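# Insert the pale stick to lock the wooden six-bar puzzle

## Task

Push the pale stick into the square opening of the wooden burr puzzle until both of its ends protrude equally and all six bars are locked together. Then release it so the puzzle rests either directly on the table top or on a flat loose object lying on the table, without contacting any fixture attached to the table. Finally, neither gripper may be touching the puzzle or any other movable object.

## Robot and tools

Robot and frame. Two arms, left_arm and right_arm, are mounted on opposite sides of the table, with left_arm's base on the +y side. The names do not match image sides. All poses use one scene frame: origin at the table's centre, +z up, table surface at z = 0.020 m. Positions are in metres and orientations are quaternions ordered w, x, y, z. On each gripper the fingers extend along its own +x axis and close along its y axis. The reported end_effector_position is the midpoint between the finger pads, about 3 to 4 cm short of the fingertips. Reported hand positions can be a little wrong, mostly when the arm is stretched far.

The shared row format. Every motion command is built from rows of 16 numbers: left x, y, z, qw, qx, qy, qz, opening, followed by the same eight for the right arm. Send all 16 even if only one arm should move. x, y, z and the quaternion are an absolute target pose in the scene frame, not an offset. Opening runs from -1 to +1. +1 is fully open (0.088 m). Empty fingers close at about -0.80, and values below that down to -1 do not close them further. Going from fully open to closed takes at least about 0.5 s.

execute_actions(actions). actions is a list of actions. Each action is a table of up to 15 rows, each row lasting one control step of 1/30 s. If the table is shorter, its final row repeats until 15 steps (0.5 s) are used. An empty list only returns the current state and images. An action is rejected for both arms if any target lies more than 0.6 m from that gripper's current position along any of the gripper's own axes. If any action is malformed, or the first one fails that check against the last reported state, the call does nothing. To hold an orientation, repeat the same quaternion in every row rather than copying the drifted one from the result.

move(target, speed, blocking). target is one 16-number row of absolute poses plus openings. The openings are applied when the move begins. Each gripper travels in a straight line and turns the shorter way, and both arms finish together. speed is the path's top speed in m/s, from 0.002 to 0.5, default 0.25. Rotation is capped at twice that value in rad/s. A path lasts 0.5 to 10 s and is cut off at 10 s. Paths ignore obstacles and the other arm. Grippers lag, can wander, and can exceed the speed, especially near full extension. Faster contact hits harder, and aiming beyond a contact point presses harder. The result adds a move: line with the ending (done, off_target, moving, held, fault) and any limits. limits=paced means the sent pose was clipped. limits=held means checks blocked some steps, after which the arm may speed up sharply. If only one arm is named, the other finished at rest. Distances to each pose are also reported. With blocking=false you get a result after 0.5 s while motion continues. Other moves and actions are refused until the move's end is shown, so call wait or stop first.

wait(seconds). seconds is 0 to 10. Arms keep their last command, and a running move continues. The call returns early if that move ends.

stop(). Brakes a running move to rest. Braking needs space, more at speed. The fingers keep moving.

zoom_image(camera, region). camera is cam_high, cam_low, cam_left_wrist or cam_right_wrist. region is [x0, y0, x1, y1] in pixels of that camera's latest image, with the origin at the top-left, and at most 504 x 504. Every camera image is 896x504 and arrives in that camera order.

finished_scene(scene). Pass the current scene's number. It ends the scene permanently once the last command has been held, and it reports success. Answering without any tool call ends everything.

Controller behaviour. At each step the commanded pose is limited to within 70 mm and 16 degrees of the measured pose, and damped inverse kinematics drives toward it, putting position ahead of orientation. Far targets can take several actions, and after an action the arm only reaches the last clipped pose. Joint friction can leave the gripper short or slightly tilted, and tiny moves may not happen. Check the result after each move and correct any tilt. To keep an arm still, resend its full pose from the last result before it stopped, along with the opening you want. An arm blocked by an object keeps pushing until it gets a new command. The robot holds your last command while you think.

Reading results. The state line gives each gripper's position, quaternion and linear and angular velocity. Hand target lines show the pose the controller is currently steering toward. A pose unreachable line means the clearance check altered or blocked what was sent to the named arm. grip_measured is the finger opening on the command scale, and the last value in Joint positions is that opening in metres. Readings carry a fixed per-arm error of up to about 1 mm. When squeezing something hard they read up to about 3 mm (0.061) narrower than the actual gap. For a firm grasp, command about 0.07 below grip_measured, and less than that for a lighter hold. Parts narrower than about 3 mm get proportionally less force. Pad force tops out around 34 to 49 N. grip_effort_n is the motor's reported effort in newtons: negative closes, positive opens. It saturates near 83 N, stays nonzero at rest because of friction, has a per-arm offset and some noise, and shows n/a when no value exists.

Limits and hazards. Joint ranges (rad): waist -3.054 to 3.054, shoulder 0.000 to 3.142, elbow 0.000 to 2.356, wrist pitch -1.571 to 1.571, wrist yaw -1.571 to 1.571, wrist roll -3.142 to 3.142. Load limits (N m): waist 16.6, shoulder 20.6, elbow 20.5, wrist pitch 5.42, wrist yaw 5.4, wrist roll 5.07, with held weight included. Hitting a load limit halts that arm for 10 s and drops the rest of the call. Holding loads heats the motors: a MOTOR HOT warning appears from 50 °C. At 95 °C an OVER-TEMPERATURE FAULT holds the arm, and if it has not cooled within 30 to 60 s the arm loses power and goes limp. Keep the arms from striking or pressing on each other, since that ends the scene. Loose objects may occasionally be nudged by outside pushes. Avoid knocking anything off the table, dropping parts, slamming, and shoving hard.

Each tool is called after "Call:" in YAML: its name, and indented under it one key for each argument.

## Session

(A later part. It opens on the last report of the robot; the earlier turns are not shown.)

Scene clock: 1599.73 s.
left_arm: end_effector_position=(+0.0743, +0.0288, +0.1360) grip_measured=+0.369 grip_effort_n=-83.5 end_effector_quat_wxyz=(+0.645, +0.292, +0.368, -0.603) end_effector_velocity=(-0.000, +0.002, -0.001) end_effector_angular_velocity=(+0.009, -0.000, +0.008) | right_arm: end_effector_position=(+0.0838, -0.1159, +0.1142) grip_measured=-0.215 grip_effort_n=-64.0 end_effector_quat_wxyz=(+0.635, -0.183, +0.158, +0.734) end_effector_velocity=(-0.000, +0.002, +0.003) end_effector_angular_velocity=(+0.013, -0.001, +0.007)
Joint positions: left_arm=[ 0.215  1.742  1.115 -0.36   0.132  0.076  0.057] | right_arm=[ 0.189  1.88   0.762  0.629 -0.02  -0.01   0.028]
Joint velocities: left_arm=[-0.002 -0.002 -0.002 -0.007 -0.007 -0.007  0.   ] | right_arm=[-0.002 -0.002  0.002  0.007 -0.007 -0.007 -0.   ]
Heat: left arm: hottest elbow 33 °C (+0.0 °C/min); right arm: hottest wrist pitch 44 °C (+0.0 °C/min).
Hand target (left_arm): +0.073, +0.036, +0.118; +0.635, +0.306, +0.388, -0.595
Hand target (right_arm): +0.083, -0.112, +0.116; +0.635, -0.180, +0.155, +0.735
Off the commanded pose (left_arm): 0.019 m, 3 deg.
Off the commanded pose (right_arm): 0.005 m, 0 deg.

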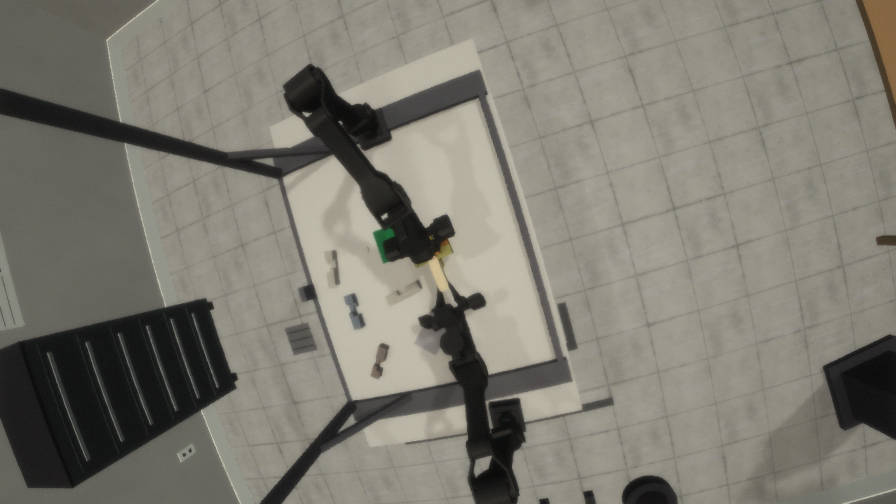

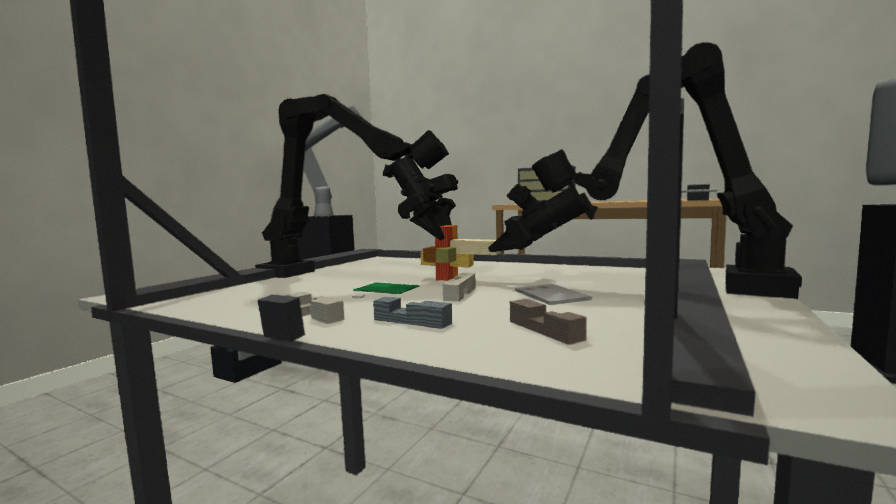

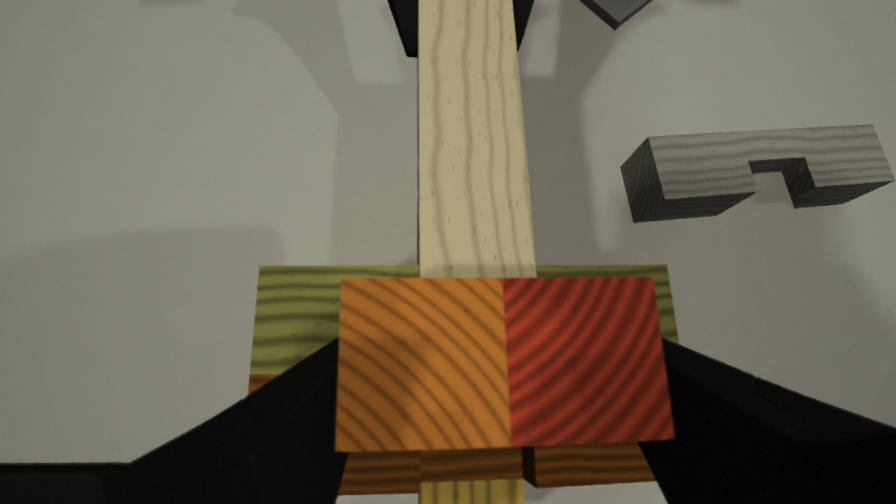

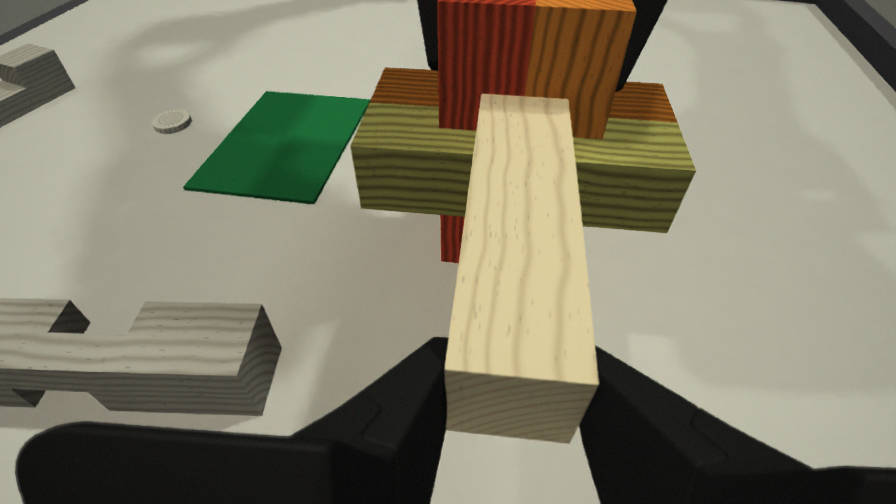

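Call:
execute_actions:
  actions:
    - [[0.0735,0.0349,0.1177,0.6347,0.3058,0.3877,-0.5943,0.30,0.0833,-0.1117,0.1158,0.6350,-0.1800,0.1555,0.7350,-0.225],[0.0735,0.0349,0.1177,0.6347,0.3058,0.3877,-0.5943,0.30,0.0833,-0.1117,0.1155,0.6349,-0.1801,0.1556,0.7350,-0.225],[0.0735,0.0349,0.1177,0.6347,0.3058,0.3877,-0.5943,0.30,0.0833,-0.1117,0.1152,0.6349,-0.1802,0.1557,0.7350,-0.225],[0.0735,0.0349,0.1177,0.6347,0.3058,0.3877,-0.5943,0.30,0.0833,-0.1116,0.1151,0.6349,-0.1801,0.1556,0.7350,-0.225],[0.0735,0.0349,0.1177,0.6347,0.3058,0.3877,-0.5943,0.30,0.0833,-0.1116,0.1151,0.6350,-0.1800,0.1555,0.7350,-0.225],[0.0735,0.0349,0.1177,0.6347,0.3058,0.3877,-0.5943,0.30,0.0833,-0.1115,0.1150,0.6350,-0.1799,0.1554,0.7351,-0.225],[0.0735,0.0349,0.1177,0.6347,0.3058,0.3877,-0.5943,0.30,0.0833,-0.1114,0.1149,0.6350,-0.1798,0.1553,0.7351,-0.225],[0.0735,0.0349,0.1177,0.6347,0.3058,0.3877,-0.5943,0.30,0.0833,-0.1114,0.1148,0.6350,-0.1797,0.1552,0.7351,-0.225],[0.0735,0.0349,0.1177,0.6347,0.3058,0.3877,-0.5943,0.30,0.0833,-0.1113,0.1148,0.6351,-0.1796,0.1551,0.7351,-0.225],[0.0735,0.0349,0.1177,0.6347,0.3058,0.3877,-0.5943,0.30,0.0832,-0.1112,0.1147,0.6351,-0.1795,0.1550,0.7351,-0.225],[0.0735,0.0349,0.1177,0.6347,0.3058,0.3877,-0.5943,0.30,0.0832,-0.1112,0.1146,0.6351,-0.1794,0.1550,0.7352,-0.225],[0.0735,0.0349,0.1177,0.6347,0.3058,0.3877,-0.5943,0.30,0.0832,-0.1111,0.1145,0.6351,-0.1793,0.1549,0.7352,-0.225]]

Scene clock: 1618.07 s.
left_arm: end_effector_position=(+0.0743, +0.0290, +0.1359) grip_measured=+0.369 grip_effort_n=-83.5 end_effector_quat_wxyz=(+0.645, +0.292, +0.369, -0.603) end_effector_velocity=(-0.001, +0.004, -0.003) end_effector_angular_velocity=(+0.023, -0.005, -0.004) | right_arm: end_effector_position=(+0.0838, -0.1155, +0.1139) grip_measured=-0.215 grip_effort_n=-64.0 end_effector_quat_wxyz=(+0.635, -0.182, +0.158, +0.734) end_effector_velocity=(-0.000, +0.000, +0.002) end_effector_angular_velocity=(+0.006, +0.011, +0.001)
Joint positions: left_arm=[ 0.215  1.742  1.115 -0.361  0.132  0.076  0.057] | right_arm=[ 0.189  1.883  0.763  0.634 -0.02  -0.01   0.028]
Joint velocities: left_arm=[-0.002 -0.002 -0.002 -0.022 -0.007  0.007 -0.   ] | right_arm=[-0.002 -0.002 -0.002  0.007 -0.007  0.007  0.   ]
Heat: left arm: hottest elbow 33 °C (+0.0 °C/min); right arm: hottest wrist pitch 44 °C (+0.0 °C/min).
Hand target (left_arm): +0.073, +0.036, +0.118; +0.635, +0.306, +0.388, -0.594
Hand target (right_arm): +0.083, -0.111, +0.115; +0.635, -0.179, +0.155, +0.735
Off the commanded pose (left_arm): 0.019 m, 3 deg.
Off the commanded pose (right_arm): 0.004 m, 0 deg.

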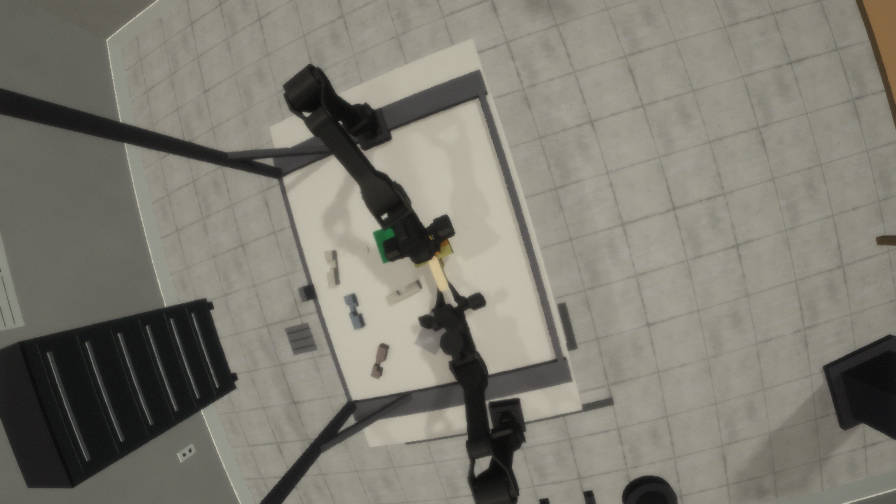

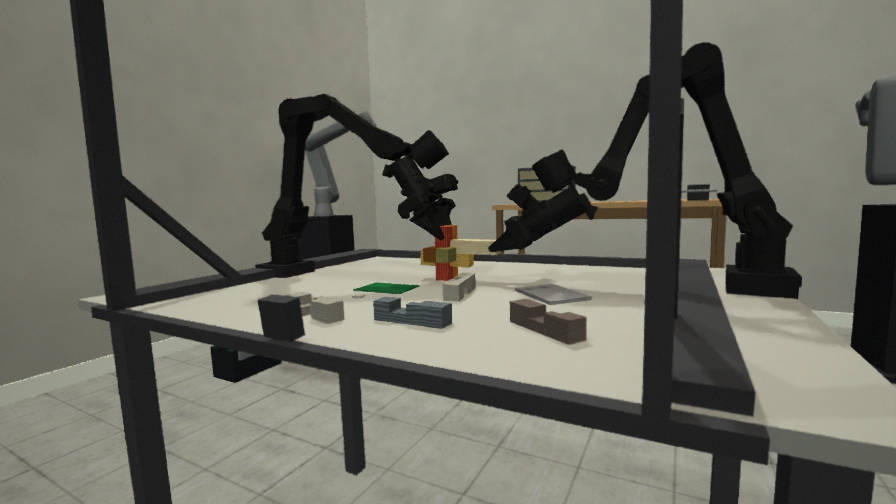

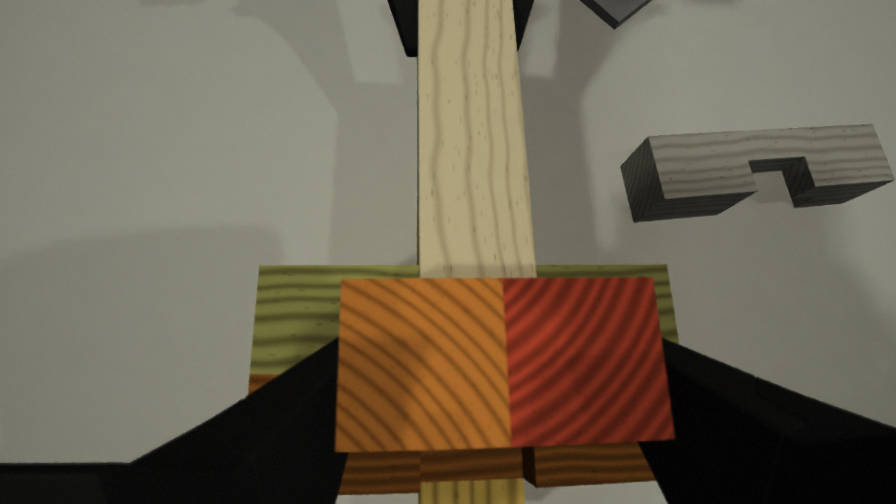

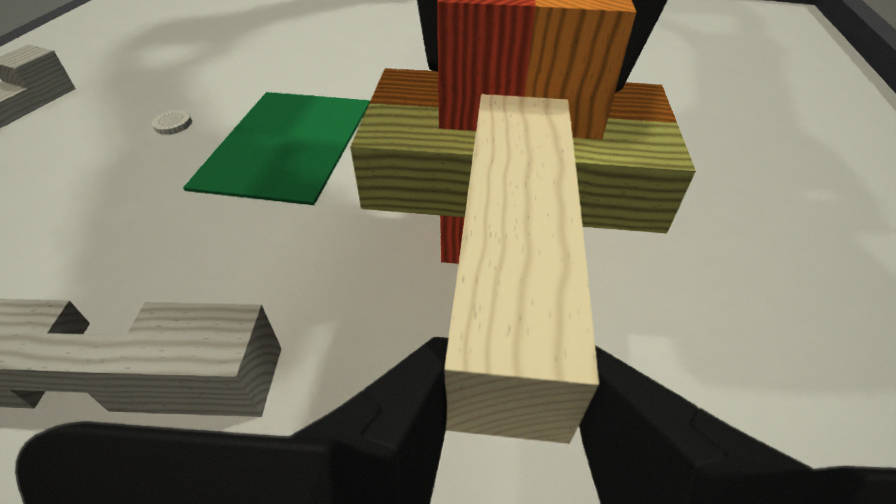

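Call:
execute_actions:
  actions:
    - [[0.0735,0.0349,0.1177,0.6347,0.3058,0.3877,-0.5943,0.30,0.0832,-0.1110,0.1145,0.6351,-0.1792,0.1548,0.7352,-0.225],[0.0735,0.0349,0.1177,0.6347,0.3058,0.3877,-0.5943,0.30,0.0832,-0.1109,0.1144,0.6351,-0.1791,0.1547,0.7352,-0.225],[0.0735,0.0349,0.1177,0.6347,0.3058,0.3877,-0.5943,0.30,0.0832,-0.1108,0.1144,0.6352,-0.1790,0.1546,0.7353,-0.225],[0.0735,0.0349,0.1177,0.6347,0.3058,0.3877,-0.5943,0.30,0.0832,-0.1107,0.1143,0.6352,-0.1789,0.1545,0.7353,-0.225],[0.0735,0.0349,0.1177,0.6347,0.3058,0.3877,-0.5943,0.30,0.0832,-0.1106,0.1143,0.6352,-0.1787,0.1544,0.7353,-0.225],[0.0735,0.0349,0.1177,0.6347,0.3058,0.3877,-0.5943,0.30,0.0832,-0.1105,0.1143,0.6352,-0.1786,0.1543,0.7354,-0.225],[0.0735,0.0349,0.1177,0.6347,0.3058,0.3877,-0.5943,0.30,0.0831,-0.1104,0.1142,0.6353,-0.1785,0.1542,0.7354,-0.225],[0.0735,0.0349,0.1177,0.6347,0.3058,0.3877,-0.5943,0.30,0.0831,-0.1103,0.1142,0.6353,-0.1784,0.1541,0.7354,-0.225],[0.0735,0.0349,0.1177,0.6347,0.3058,0.3877,-0.5943,0.30,0.0831,-0.1102,0.1142,0.6353,-0.1782,0.1540,0.7354,-0.225],[0.0735,0.0349,0.1177,0.6347,0.3058,0.3877,-0.5943,0.30,0.0831,-0.1101,0.1142,0.6354,-0.1781,0.1539,0.7355,-0.225],[0.0735,0.0349,0.1177,0.6347,0.3058,0.3877,-0.5943,0.30,0.0831,-0.1100,0.1142,0.6354,-0.1780,0.1538,0.7355,-0.225],[0.0735,0.0349,0.1177,0.6347,0.3058,0.3877,-0.5943,0.30,0.0831,-0.1099,0.1142,0.6354,-0.1779,0.1537,0.7355,-0.225]]

Scene clock: 1626.07 s.
left_arm: end_effector_position=(+0.0743, +0.0292, +0.1358) grip_measured=+0.369 grip_effort_n=-83.5 end_effector_quat_wxyz=(+0.645, +0.292, +0.369, -0.602) end_effector_velocity=(+0.000, -0.001, +0.001) end_effector_angular_velocity=(-0.006, -0.004, +0.008) | right_arm: end_effector_position=(+0.0839, -0.1150, +0.1134) grip_measured=-0.215 grip_effort_n=-64.0 end_effector_quat_wxyz=(+0.635, -0.181, +0.157, +0.734) end_effector_velocity=(-0.002, -0.002, -0.001) end_effector_angular_velocity=(-0.007, -0.004, +0.012)
Joint positions: left_arm=[ 0.215  1.742  1.115 -0.362  0.132  0.076  0.057] | right_arm=[ 0.189  1.888  0.763  0.641 -0.02  -0.01   0.028]
Joint velocities: left_arm=[-0.002 -0.002 -0.002  0.007 -0.007 -0.007  0.   ] | right_arm=[ 0.002 -0.002 -0.002 -0.007 -0.007 -0.007 -0.   ]
Heat: left arm: hottest elbow 33 °C (+0.0 °C/min); right arm: hottest wrist pitch 44 °C (-1.0 °C/min).
Hand target (left_arm): +0.073, +0.036, +0.118; +0.635, +0.306, +0.388, -0.595
Hand target (right_arm): +0.083, -0.110, +0.114; +0.635, -0.178, +0.154, +0.735
Off the commanded pose (left_arm): 0.019 m, 3 deg.
Off the commanded pose (right_arm): 0.005 m, 1 deg.

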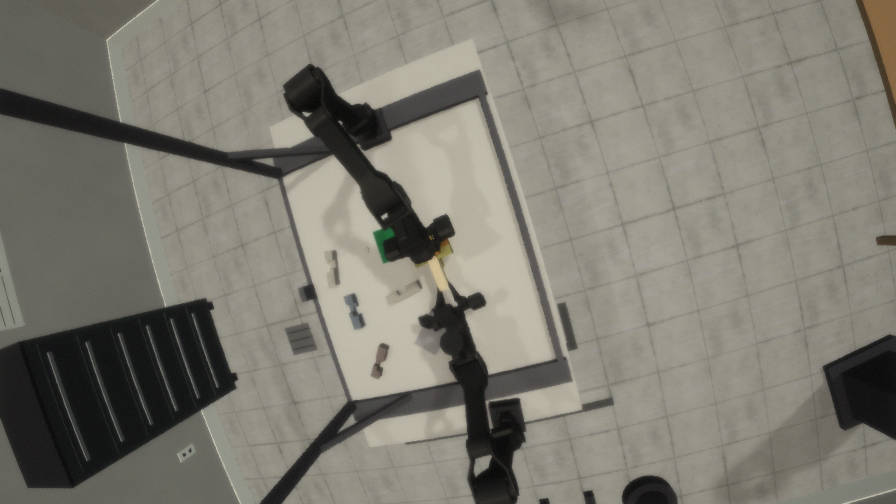

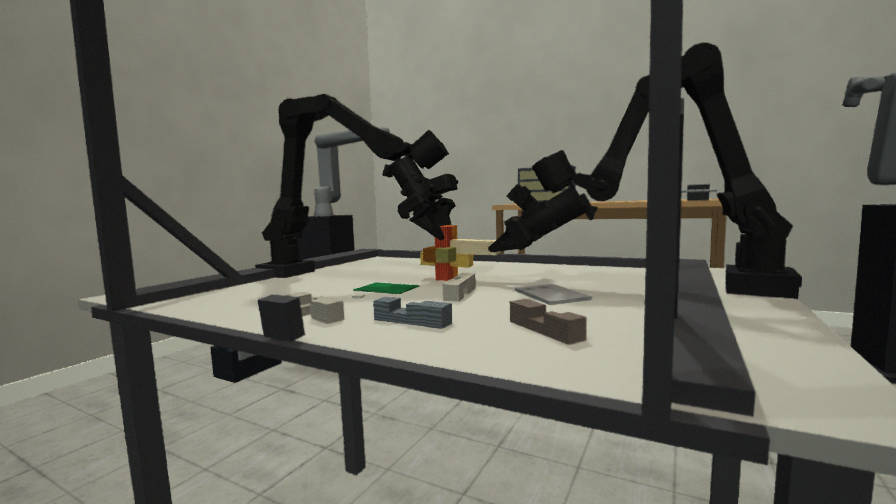

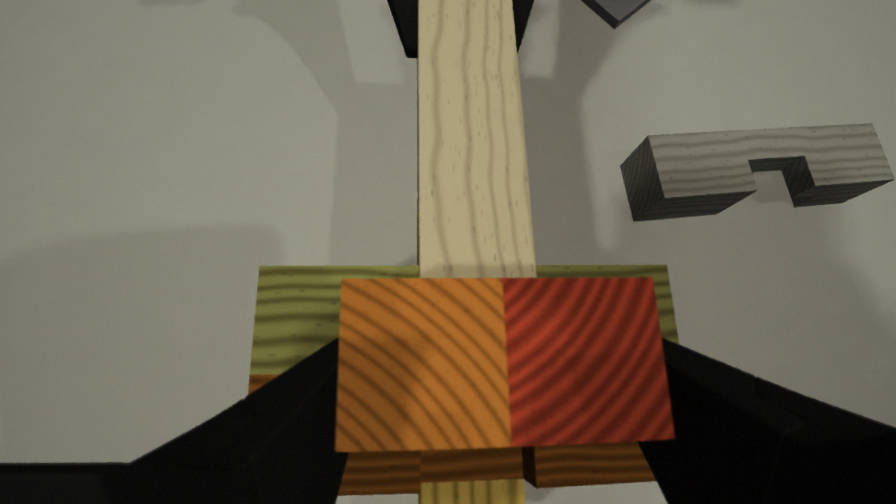

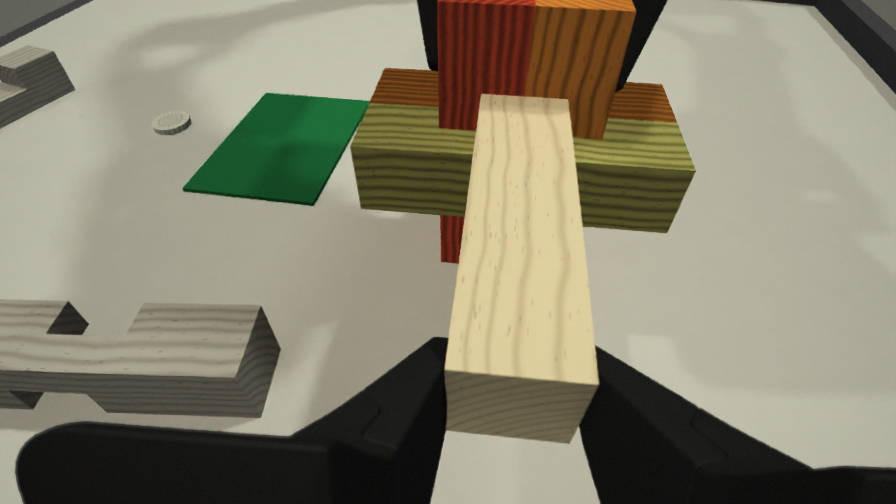

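Call:
zoom_image:
  camera: "cam_left_wrist"
  region: [405, 445, 445, 504]

Call:
zoom_image:
  camera: "cam_left_wrist"
  region: [505, 440, 549, 504]

Call:
zoom_image:
  camera: "cam_left_wrist"
  region: [405, 250, 445, 290]

Call:
zoom_image:
  camera: "cam_left_wrist"
  region: [515, 250, 555, 290]

Region (405, 445, 445, 504) of cam_left_wrist's 896x504 image, scaled by 8.542, with more detail than that image has; it fills the left 342 columns of this view, and the rest is white.

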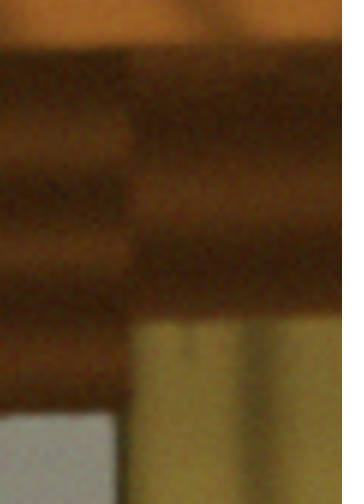

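Region (505, 440, 549, 504) of cam_left_wrist's 896x504 image, scaled by 7.875, with more detail than that image has; it fills the left 346 columns of this view, and the rest is white.

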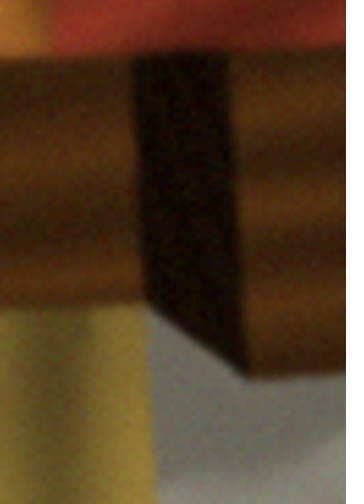

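Region (405, 250, 445, 290) of cam_left_wrist's 896x504 image, scaled by 12.600, with more detail than that image has.

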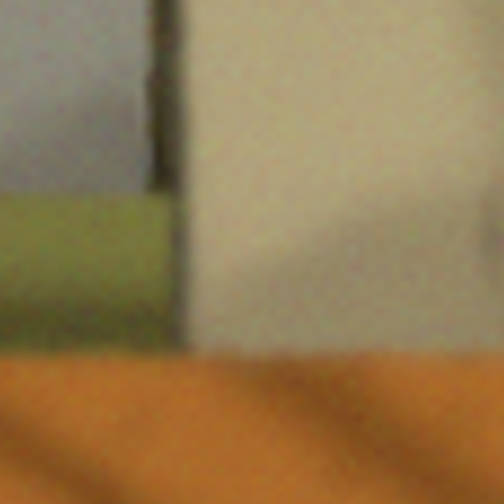

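Region (515, 250, 555, 290) of cam_left_wrist's 896x504 image, scaled by 12.600, with more detail than that image has.

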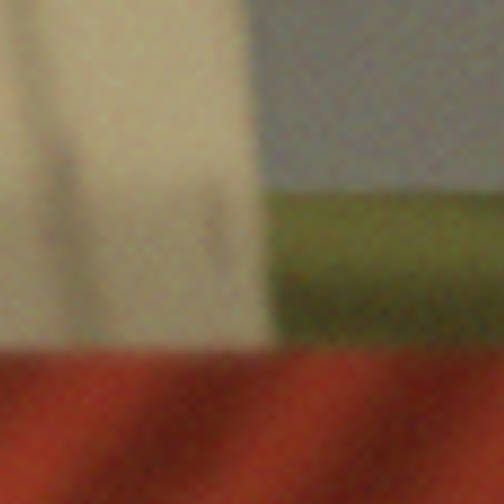

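Call:
zoom_image:
  camera: "cam_low"
  region: [416, 240, 460, 268]

Call:
zoom_image:
  camera: "cam_right_wrist"
  region: [365, 85, 445, 125]

Call:
zoom_image:
  camera: "cam_right_wrist"
  region: [605, 100, 685, 140]

Region (416, 240, 460, 268) of cam_low's 896x504 image, scaled by 11.455, with more detail than that image has; it fills the top 321 rows of this view, and the rest is white.

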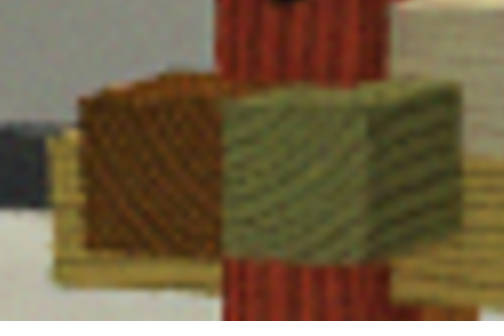

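Region (365, 85, 445, 125) of cam_right_wrist's 896x504 image, scaled by 6.300, with more detail than that image has.

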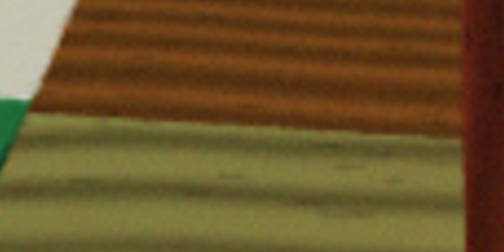

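Region (605, 100, 685, 140) of cam_right_wrist's 896x504 image, scaled by 6.300, with more detail than that image has.

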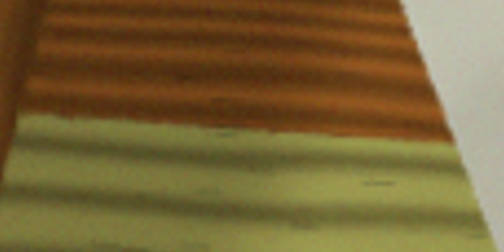

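Call:
execute_actions:
  actions:
    - [[0.0735,0.0349,0.1177,0.6347,0.3058,0.3877,-0.5943,0.30,0.0833,-0.1117,0.1128,0.6350,-0.1798,0.1553,0.7350,-0.225],[0.0735,0.0349,0.1177,0.6347,0.3058,0.3877,-0.5943,0.30,0.0836,-0.1135,0.1114,0.6346,-0.1816,0.1569,0.7346,-0.225],[0.0735,0.0349,0.1177,0.6347,0.3058,0.3877,-0.5943,0.30,0.0838,-0.1152,0.1101,0.6342,-0.1835,0.1585,0.7341,-0.225],[0.0735,0.0349,0.1177,0.6347,0.3058,0.3877,-0.5943,0.30,0.0841,-0.1170,0.1087,0.6338,-0.1853,0.1601,0.7337,-0.225],[0.0735,0.0349,0.1177,0.6347,0.3058,0.3877,-0.5943,0.30,0.0843,-0.1188,0.1073,0.6334,-0.1872,0.1617,0.7332,-0.225],[0.0735,0.0349,0.1177,0.6347,0.3058,0.3877,-0.5943,0.30,0.0843,-0.1190,0.1071,0.6334,-0.1874,0.1619,0.7332,-0.225],[0.0735,0.0349,0.1177,0.6347,0.3058,0.3877,-0.5943,0.30,0.0843,-0.1192,0.1069,0.6333,-0.1877,0.1621,0.7331,-0.225],[0.0735,0.0349,0.1177,0.6347,0.3058,0.3877,-0.5943,0.30,0.0843,-0.1194,0.1067,0.6333,-0.1879,0.1623,0.7330,-0.225],[0.0735,0.0349,0.1177,0.6347,0.3058,0.3877,-0.5943,0.30,0.0844,-0.1196,0.1064,0.6332,-0.1881,0.1625,0.7330,-0.225],[0.0735,0.0349,0.1177,0.6347,0.3058,0.3877,-0.5943,0.30,0.0844,-0.1198,0.1062,0.6331,-0.1884,0.1627,0.7329,-0.225],[0.0735,0.0349,0.1177,0.6347,0.3058,0.3877,-0.5943,0.30,0.0844,-0.1200,0.1060,0.6331,-0.1886,0.1629,0.7329,-0.225]]

Scene clock: 1721.40 s.
left_arm: end_effector_position=(+0.0743, +0.0290, +0.1359) grip_measured=+0.369 grip_effort_n=-83.5 end_effector_quat_wxyz=(+0.645, +0.292, +0.369, -0.602) end_effector_velocity=(+0.002, +0.002, -0.001) end_effector_angular_velocity=(+0.011, -0.020, +0.004) | right_arm: end_effector_position=(+0.0840, -0.1160, +0.1121) grip_measured=-0.215 grip_effort_n=-64.0 end_effector_quat_wxyz=(+0.635, -0.182, +0.158, +0.734) end_effector_velocity=(-0.002, -0.002, -0.002) end_effector_angular_velocity=(-0.001, -0.009, +0.027)
Joint positions: left_arm=[ 0.215  1.742  1.115 -0.361  0.132  0.076  0.057] | right_arm=[ 0.189  1.888  0.759  0.641 -0.02  -0.01   0.028]
Joint velocities: left_arm=[-0.002 -0.002 -0.002 -0.007 -0.022  0.007  0.   ] | right_arm=[-0.002  0.002 -0.007  0.007 -0.022 -0.022 -0.   ]
Heat: left arm: hottest elbow 33 °C (+0.0 °C/min); right arm: hottest wrist pitch 48 °C (+2.0 °C/min).
Hand target (left_arm): +0.073, +0.036, +0.118; +0.635, +0.306, +0.388, -0.594
Hand target (right_arm): +0.084, -0.120, +0.106; +0.633, -0.189, +0.163, +0.733
Off the commanded pose (left_arm): 0.019 m, 3 deg.
Off the commanded pose (right_arm): 0.007 m, 1 deg.

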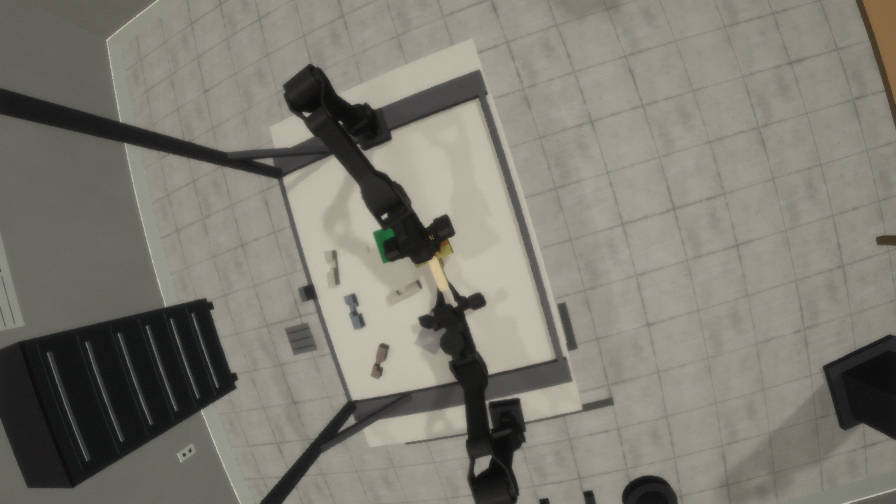

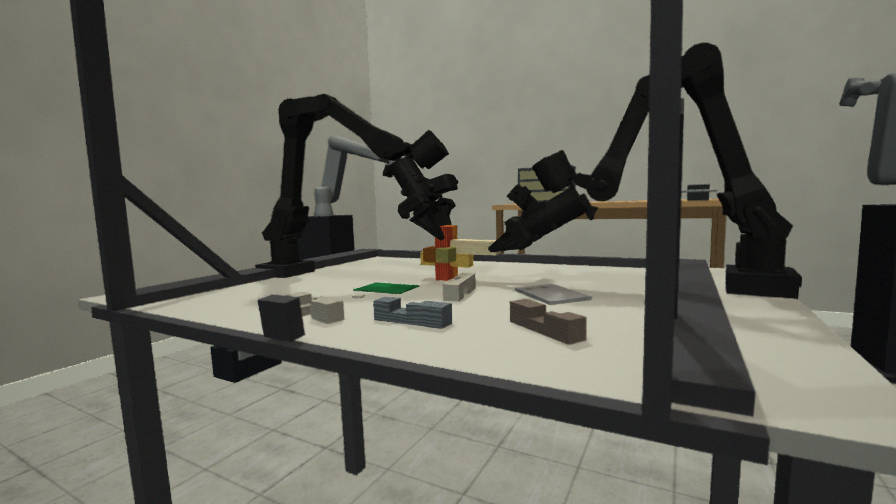

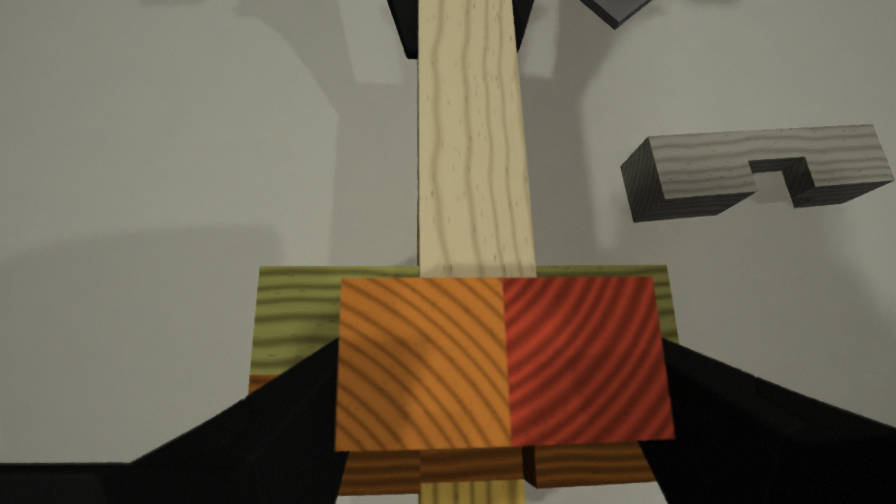

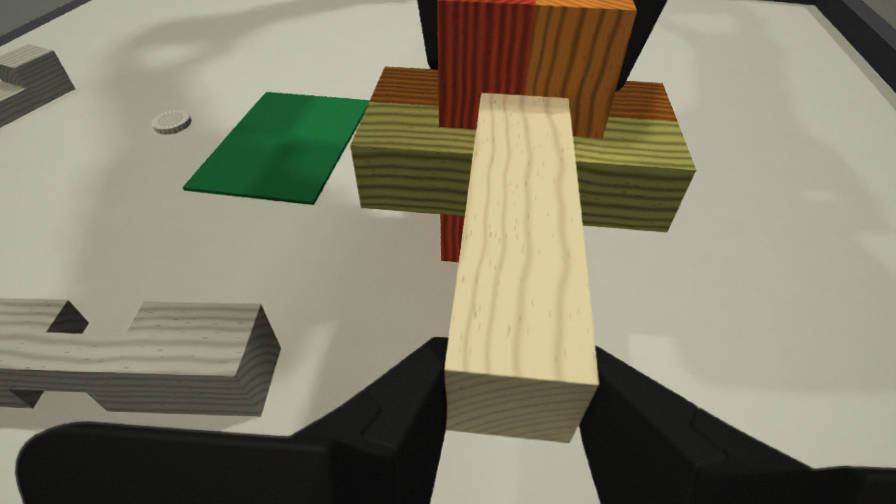

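Call:
execute_actions:
  actions:
    - [[0.0735,0.0349,0.1177,0.6347,0.3058,0.3877,-0.5943,0.30,0.0842,-0.1186,0.1076,0.6335,-0.1869,0.1615,0.7333,-0.225],[0.0735,0.0349,0.1177,0.6347,0.3058,0.3877,-0.5943,0.30,0.0841,-0.1172,0.1092,0.6338,-0.1853,0.1600,0.7337,-0.225],[0.0735,0.0349,0.1177,0.6347,0.3058,0.3877,-0.5943,0.30,0.0839,-0.1157,0.1107,0.6342,-0.1836,0.1586,0.7341,-0.225],[0.0735,0.0349,0.1177,0.6347,0.3058,0.3877,-0.5943,0.30,0.0838,-0.1143,0.1123,0.6346,-0.1819,0.1571,0.7345,-0.225],[0.0735,0.0349,0.1177,0.6347,0.3058,0.3877,-0.5943,0.30,0.0836,-0.1129,0.1139,0.6349,-0.1803,0.1557,0.7350,-0.225]]
    - [[0.0735,0.0349,0.1177,0.6347,0.3058,0.3877,-0.5943,0.30,0.0836,-0.1127,0.1141,0.6349,-0.1801,0.1555,0.7350,-0.225],[0.0735,0.0349,0.1177,0.6347,0.3058,0.3877,-0.5943,0.30,0.0836,-0.1125,0.1143,0.6350,-0.1798,0.1553,0.7351,-0.225],[0.0735,0.0349,0.1177,0.6347,0.3058,0.3877,-0.5943,0.30,0.0835,-0.1123,0.1146,0.6350,-0.1796,0.1551,0.7351,-0.225],[0.0735,0.0349,0.1177,0.6347,0.3058,0.3877,-0.5943,0.30,0.0835,-0.1121,0.1148,0.6351,-0.1794,0.1549,0.7352,-0.225],[0.0735,0.0349,0.1177,0.6347,0.3058,0.3877,-0.5943,0.30,0.0835,-0.1119,0.1150,0.6351,-0.1791,0.1547,0.7352,-0.225],[0.0735,0.0349,0.1177,0.6347,0.3058,0.3877,-0.5943,0.30,0.0835,-0.1118,0.1152,0.6352,-0.1789,0.1545,0.7353,-0.225],[0.0735,0.0349,0.1177,0.6347,0.3058,0.3877,-0.5943,0.30,0.0834,-0.1116,0.1154,0.6352,-0.1787,0.1543,0.7353,-0.225],[0.0735,0.0349,0.1177,0.6347,0.3058,0.3877,-0.5943,0.30,0.0834,-0.1114,0.1156,0.6353,-0.1784,0.1541,0.7354,-0.225],[0.0735,0.0349,0.1177,0.6347,0.3058,0.3877,-0.5943,0.30,0.0834,-0.1112,0.1159,0.6353,-0.1782,0.1539,0.7354,-0.225],[0.0735,0.0349,0.1177,0.6347,0.3058,0.3877,-0.5943,0.30,0.0834,-0.1110,0.1161,0.6354,-0.1780,0.1537,0.7355,-0.225],[0.0735,0.0349,0.1177,0.6347,0.3058,0.3877,-0.5943,0.30,0.0833,-0.1108,0.1163,0.6354,-0.1777,0.1535,0.7356,-0.225],[0.0735,0.0349,0.1177,0.6347,0.3058,0.3877,-0.5943,0.30,0.0833,-0.1106,0.1165,0.6355,-0.1775,0.1533,0.7356,-0.225]]

Scene clock: 1737.00 s.
left_arm: end_effector_position=(+0.0743, +0.0290, +0.1359) grip_measured=+0.369 grip_effort_n=-83.5 end_effector_quat_wxyz=(+0.645, +0.292, +0.369, -0.602) end_effector_velocity=(+0.001, +0.005, -0.003) end_effector_angular_velocity=(+0.023, +0.003, +0.013) | right_arm: end_effector_position=(+0.0840, -0.1155, +0.1128) grip_measured=-0.215 grip_effort_n=-64.0 end_effector_quat_wxyz=(+0.635, -0.182, +0.158, +0.734) end_effector_velocity=(+0.000, -0.002, -0.003) end_effector_angular_velocity=(-0.010, -0.017, +0.014)
Joint positions: left_arm=[ 0.215  1.742  1.115 -0.361  0.132  0.076  0.057] | right_arm=[ 0.189  1.888  0.761  0.641 -0.02  -0.01   0.028]
Joint velocities: left_arm=[ 0.002 -0.002 -0.002 -0.022 -0.007 -0.007 -0.   ] | right_arm=[-0.002  0.002 -0.002 -0.007 -0.007 -0.022  0.   ]
Heat: left arm: hottest elbow 33 °C (+0.0 °C/min); right arm: hottest wrist pitch 46 °C (-1.0 °C/min).
Hand target (left_arm): +0.073, +0.036, +0.118; +0.635, +0.306, +0.388, -0.594
Hand target (right_arm): +0.083, -0.111, +0.117; +0.635, -0.177, +0.153, +0.736
Off the commanded pose (left_arm): 0.019 m, 3 deg.
Off the commanded pose (right_arm): 0.006 m, 1 deg.

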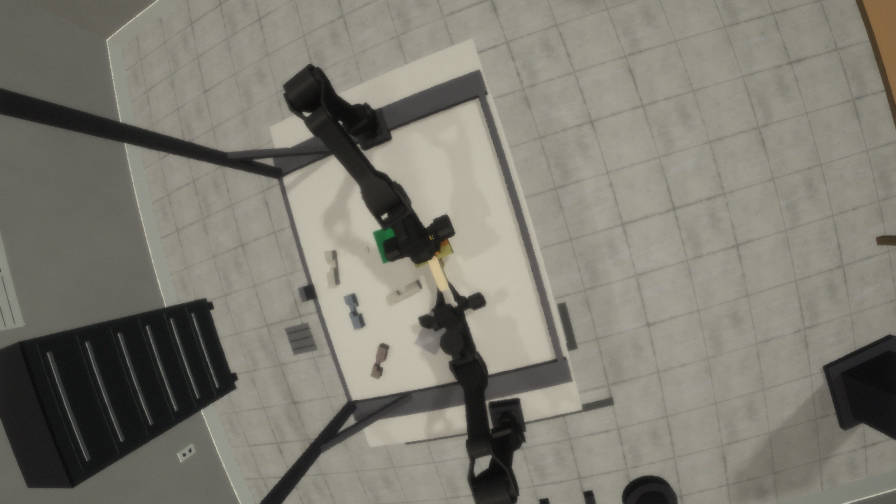

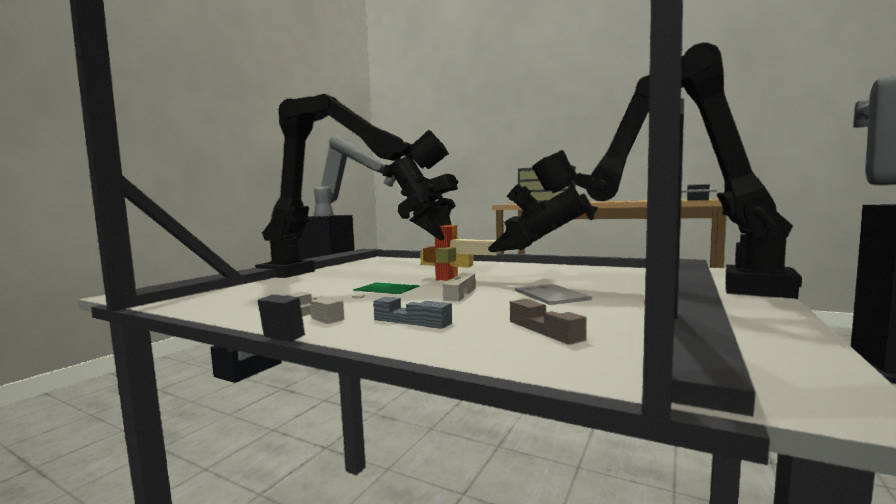

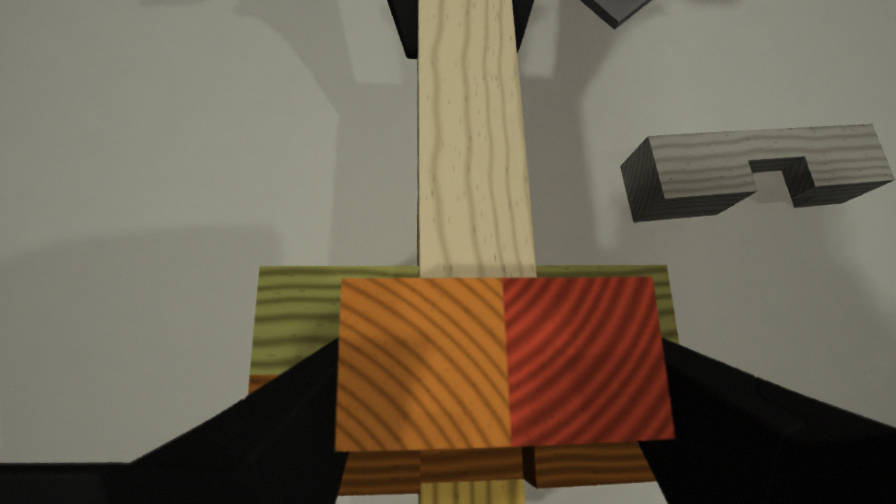

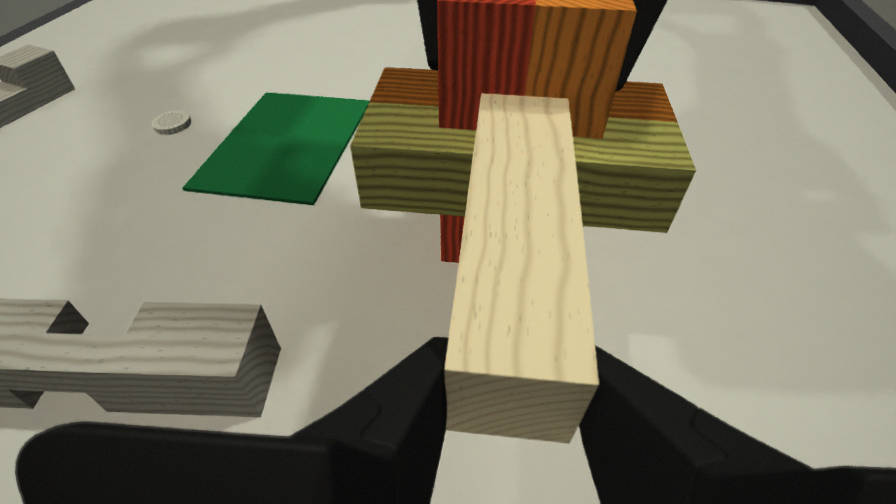

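Call:
execute_actions:
  actions:
    - [[0.0735,0.0349,0.1177,0.6347,0.3058,0.3877,-0.5943,0.30,0.0833,-0.1105,0.1165,0.6355,-0.1775,0.1533,0.7356,-0.225],[0.0735,0.0349,0.1177,0.6347,0.3058,0.3877,-0.5943,0.30,0.0833,-0.1104,0.1165,0.6355,-0.1774,0.1533,0.7356,-0.225],[0.0735,0.0349,0.1177,0.6347,0.3058,0.3877,-0.5943,0.30,0.0833,-0.1103,0.1165,0.6355,-0.1774,0.1532,0.7356,-0.225],[0.0735,0.0349,0.1177,0.6347,0.3058,0.3877,-0.5943,0.30,0.0833,-0.1102,0.1165,0.6355,-0.1774,0.1532,0.7356,-0.225],[0.0735,0.0349,0.1177,0.6347,0.3058,0.3877,-0.5943,0.30,0.0832,-0.1100,0.1165,0.6355,-0.1773,0.1532,0.7357,-0.225],[0.0735,0.0349,0.1177,0.6347,0.3058,0.3877,-0.5943,0.30,0.0832,-0.1099,0.1165,0.6355,-0.1773,0.1532,0.7357,-0.225],[0.0735,0.0349,0.1177,0.6347,0.3058,0.3877,-0.5943,0.30,0.0832,-0.1098,0.1165,0.6355,-0.1773,0.1531,0.7357,-0.225],[0.0735,0.0349,0.1177,0.6347,0.3058,0.3877,-0.5943,0.30,0.0832,-0.1097,0.1165,0.6356,-0.1772,0.1531,0.7357,-0.225],[0.0735,0.0349,0.1177,0.6347,0.3058,0.3877,-0.5943,0.30,0.0832,-0.1096,0.1165,0.6356,-0.1772,0.1531,0.7357,-0.225],[0.0735,0.0349,0.1177,0.6347,0.3058,0.3877,-0.5943,0.30,0.0832,-0.1095,0.1165,0.6356,-0.1772,0.1530,0.7357,-0.225],[0.0735,0.0349,0.1177,0.6347,0.3058,0.3877,-0.5943,0.30,0.0831,-0.1094,0.1165,0.6356,-0.1771,0.1530,0.7357,-0.225],[0.0735,0.0349,0.1177,0.6347,0.3058,0.3877,-0.5943,0.30,0.0831,-0.1093,0.1165,0.6356,-0.1771,0.1530,0.7357,-0.225]]

Scene clock: 1744.23 s.
left_arm: end_effector_position=(+0.0743, +0.0291, +0.1358) grip_measured=+0.369 grip_effort_n=-83.5 end_effector_quat_wxyz=(+0.645, +0.292, +0.369, -0.602) end_effector_velocity=(+0.002, -0.000, +0.001) end_effector_angular_velocity=(-0.003, -0.015, +0.016) | right_arm: end_effector_position=(+0.0839, -0.1152, +0.1131) grip_measured=-0.215 grip_effort_n=-64.0 end_effector_quat_wxyz=(+0.635, -0.181, +0.157, +0.734) end_effector_velocity=(-0.005, +0.001, +0.003) end_effector_angular_velocity=(+0.009, +0.025, +0.027)
Joint positions: left_arm=[ 0.215  1.742  1.115 -0.361  0.132  0.076  0.057] | right_arm=[ 0.189  1.888  0.762  0.641 -0.02  -0.01   0.028]
Joint velocities: left_arm=[-0.002 -0.002 -0.002  0.007 -0.022 -0.007 -0.   ] | right_arm=[-0.002 -0.002  0.002  0.007 -0.037  0.007  0.   ]
Heat: left arm: hottest elbow 33 °C (+0.0 °C/min); right arm: hottest wrist pitch 46 °C (-1.0 °C/min).
Hand target (left_arm): +0.073, +0.036, +0.118; +0.635, +0.306, +0.388, -0.595
Hand target (right_arm): +0.083, -0.109, +0.117; +0.636, -0.177, +0.153, +0.736
Off the commanded pose (left_arm): 0.019 m, 3 deg.
Off the commanded pose (right_arm): 0.007 m, 1 deg.

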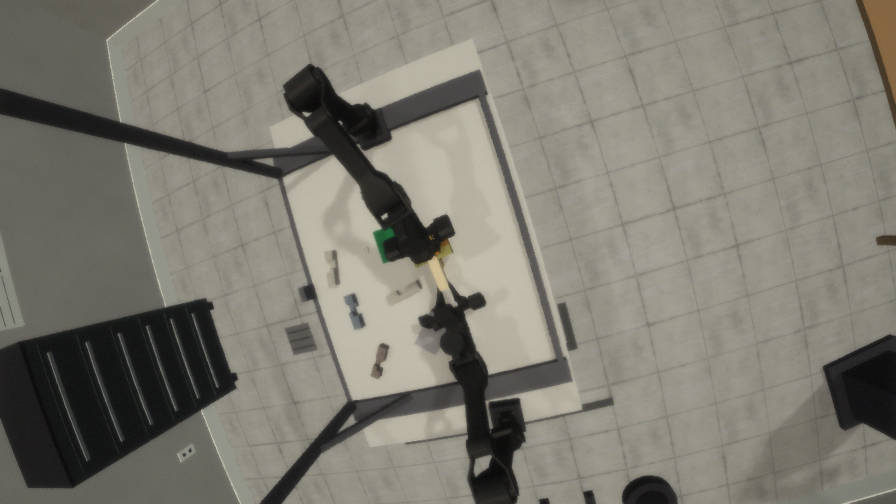

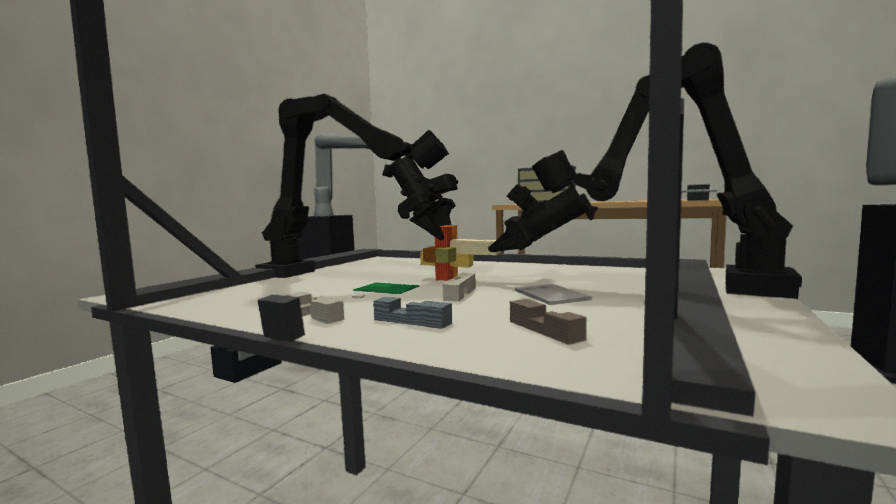

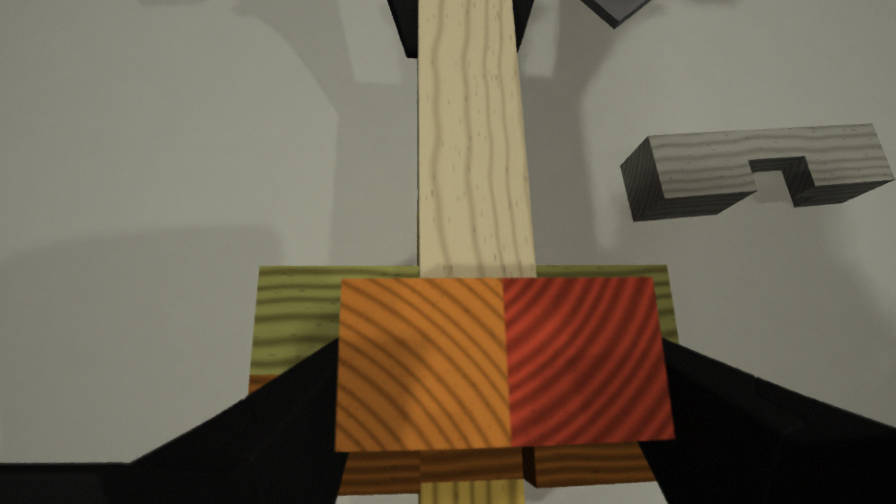

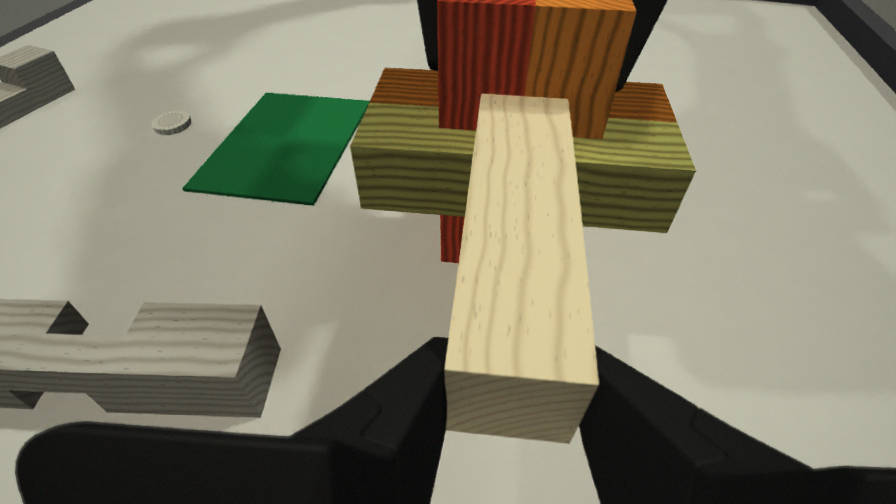

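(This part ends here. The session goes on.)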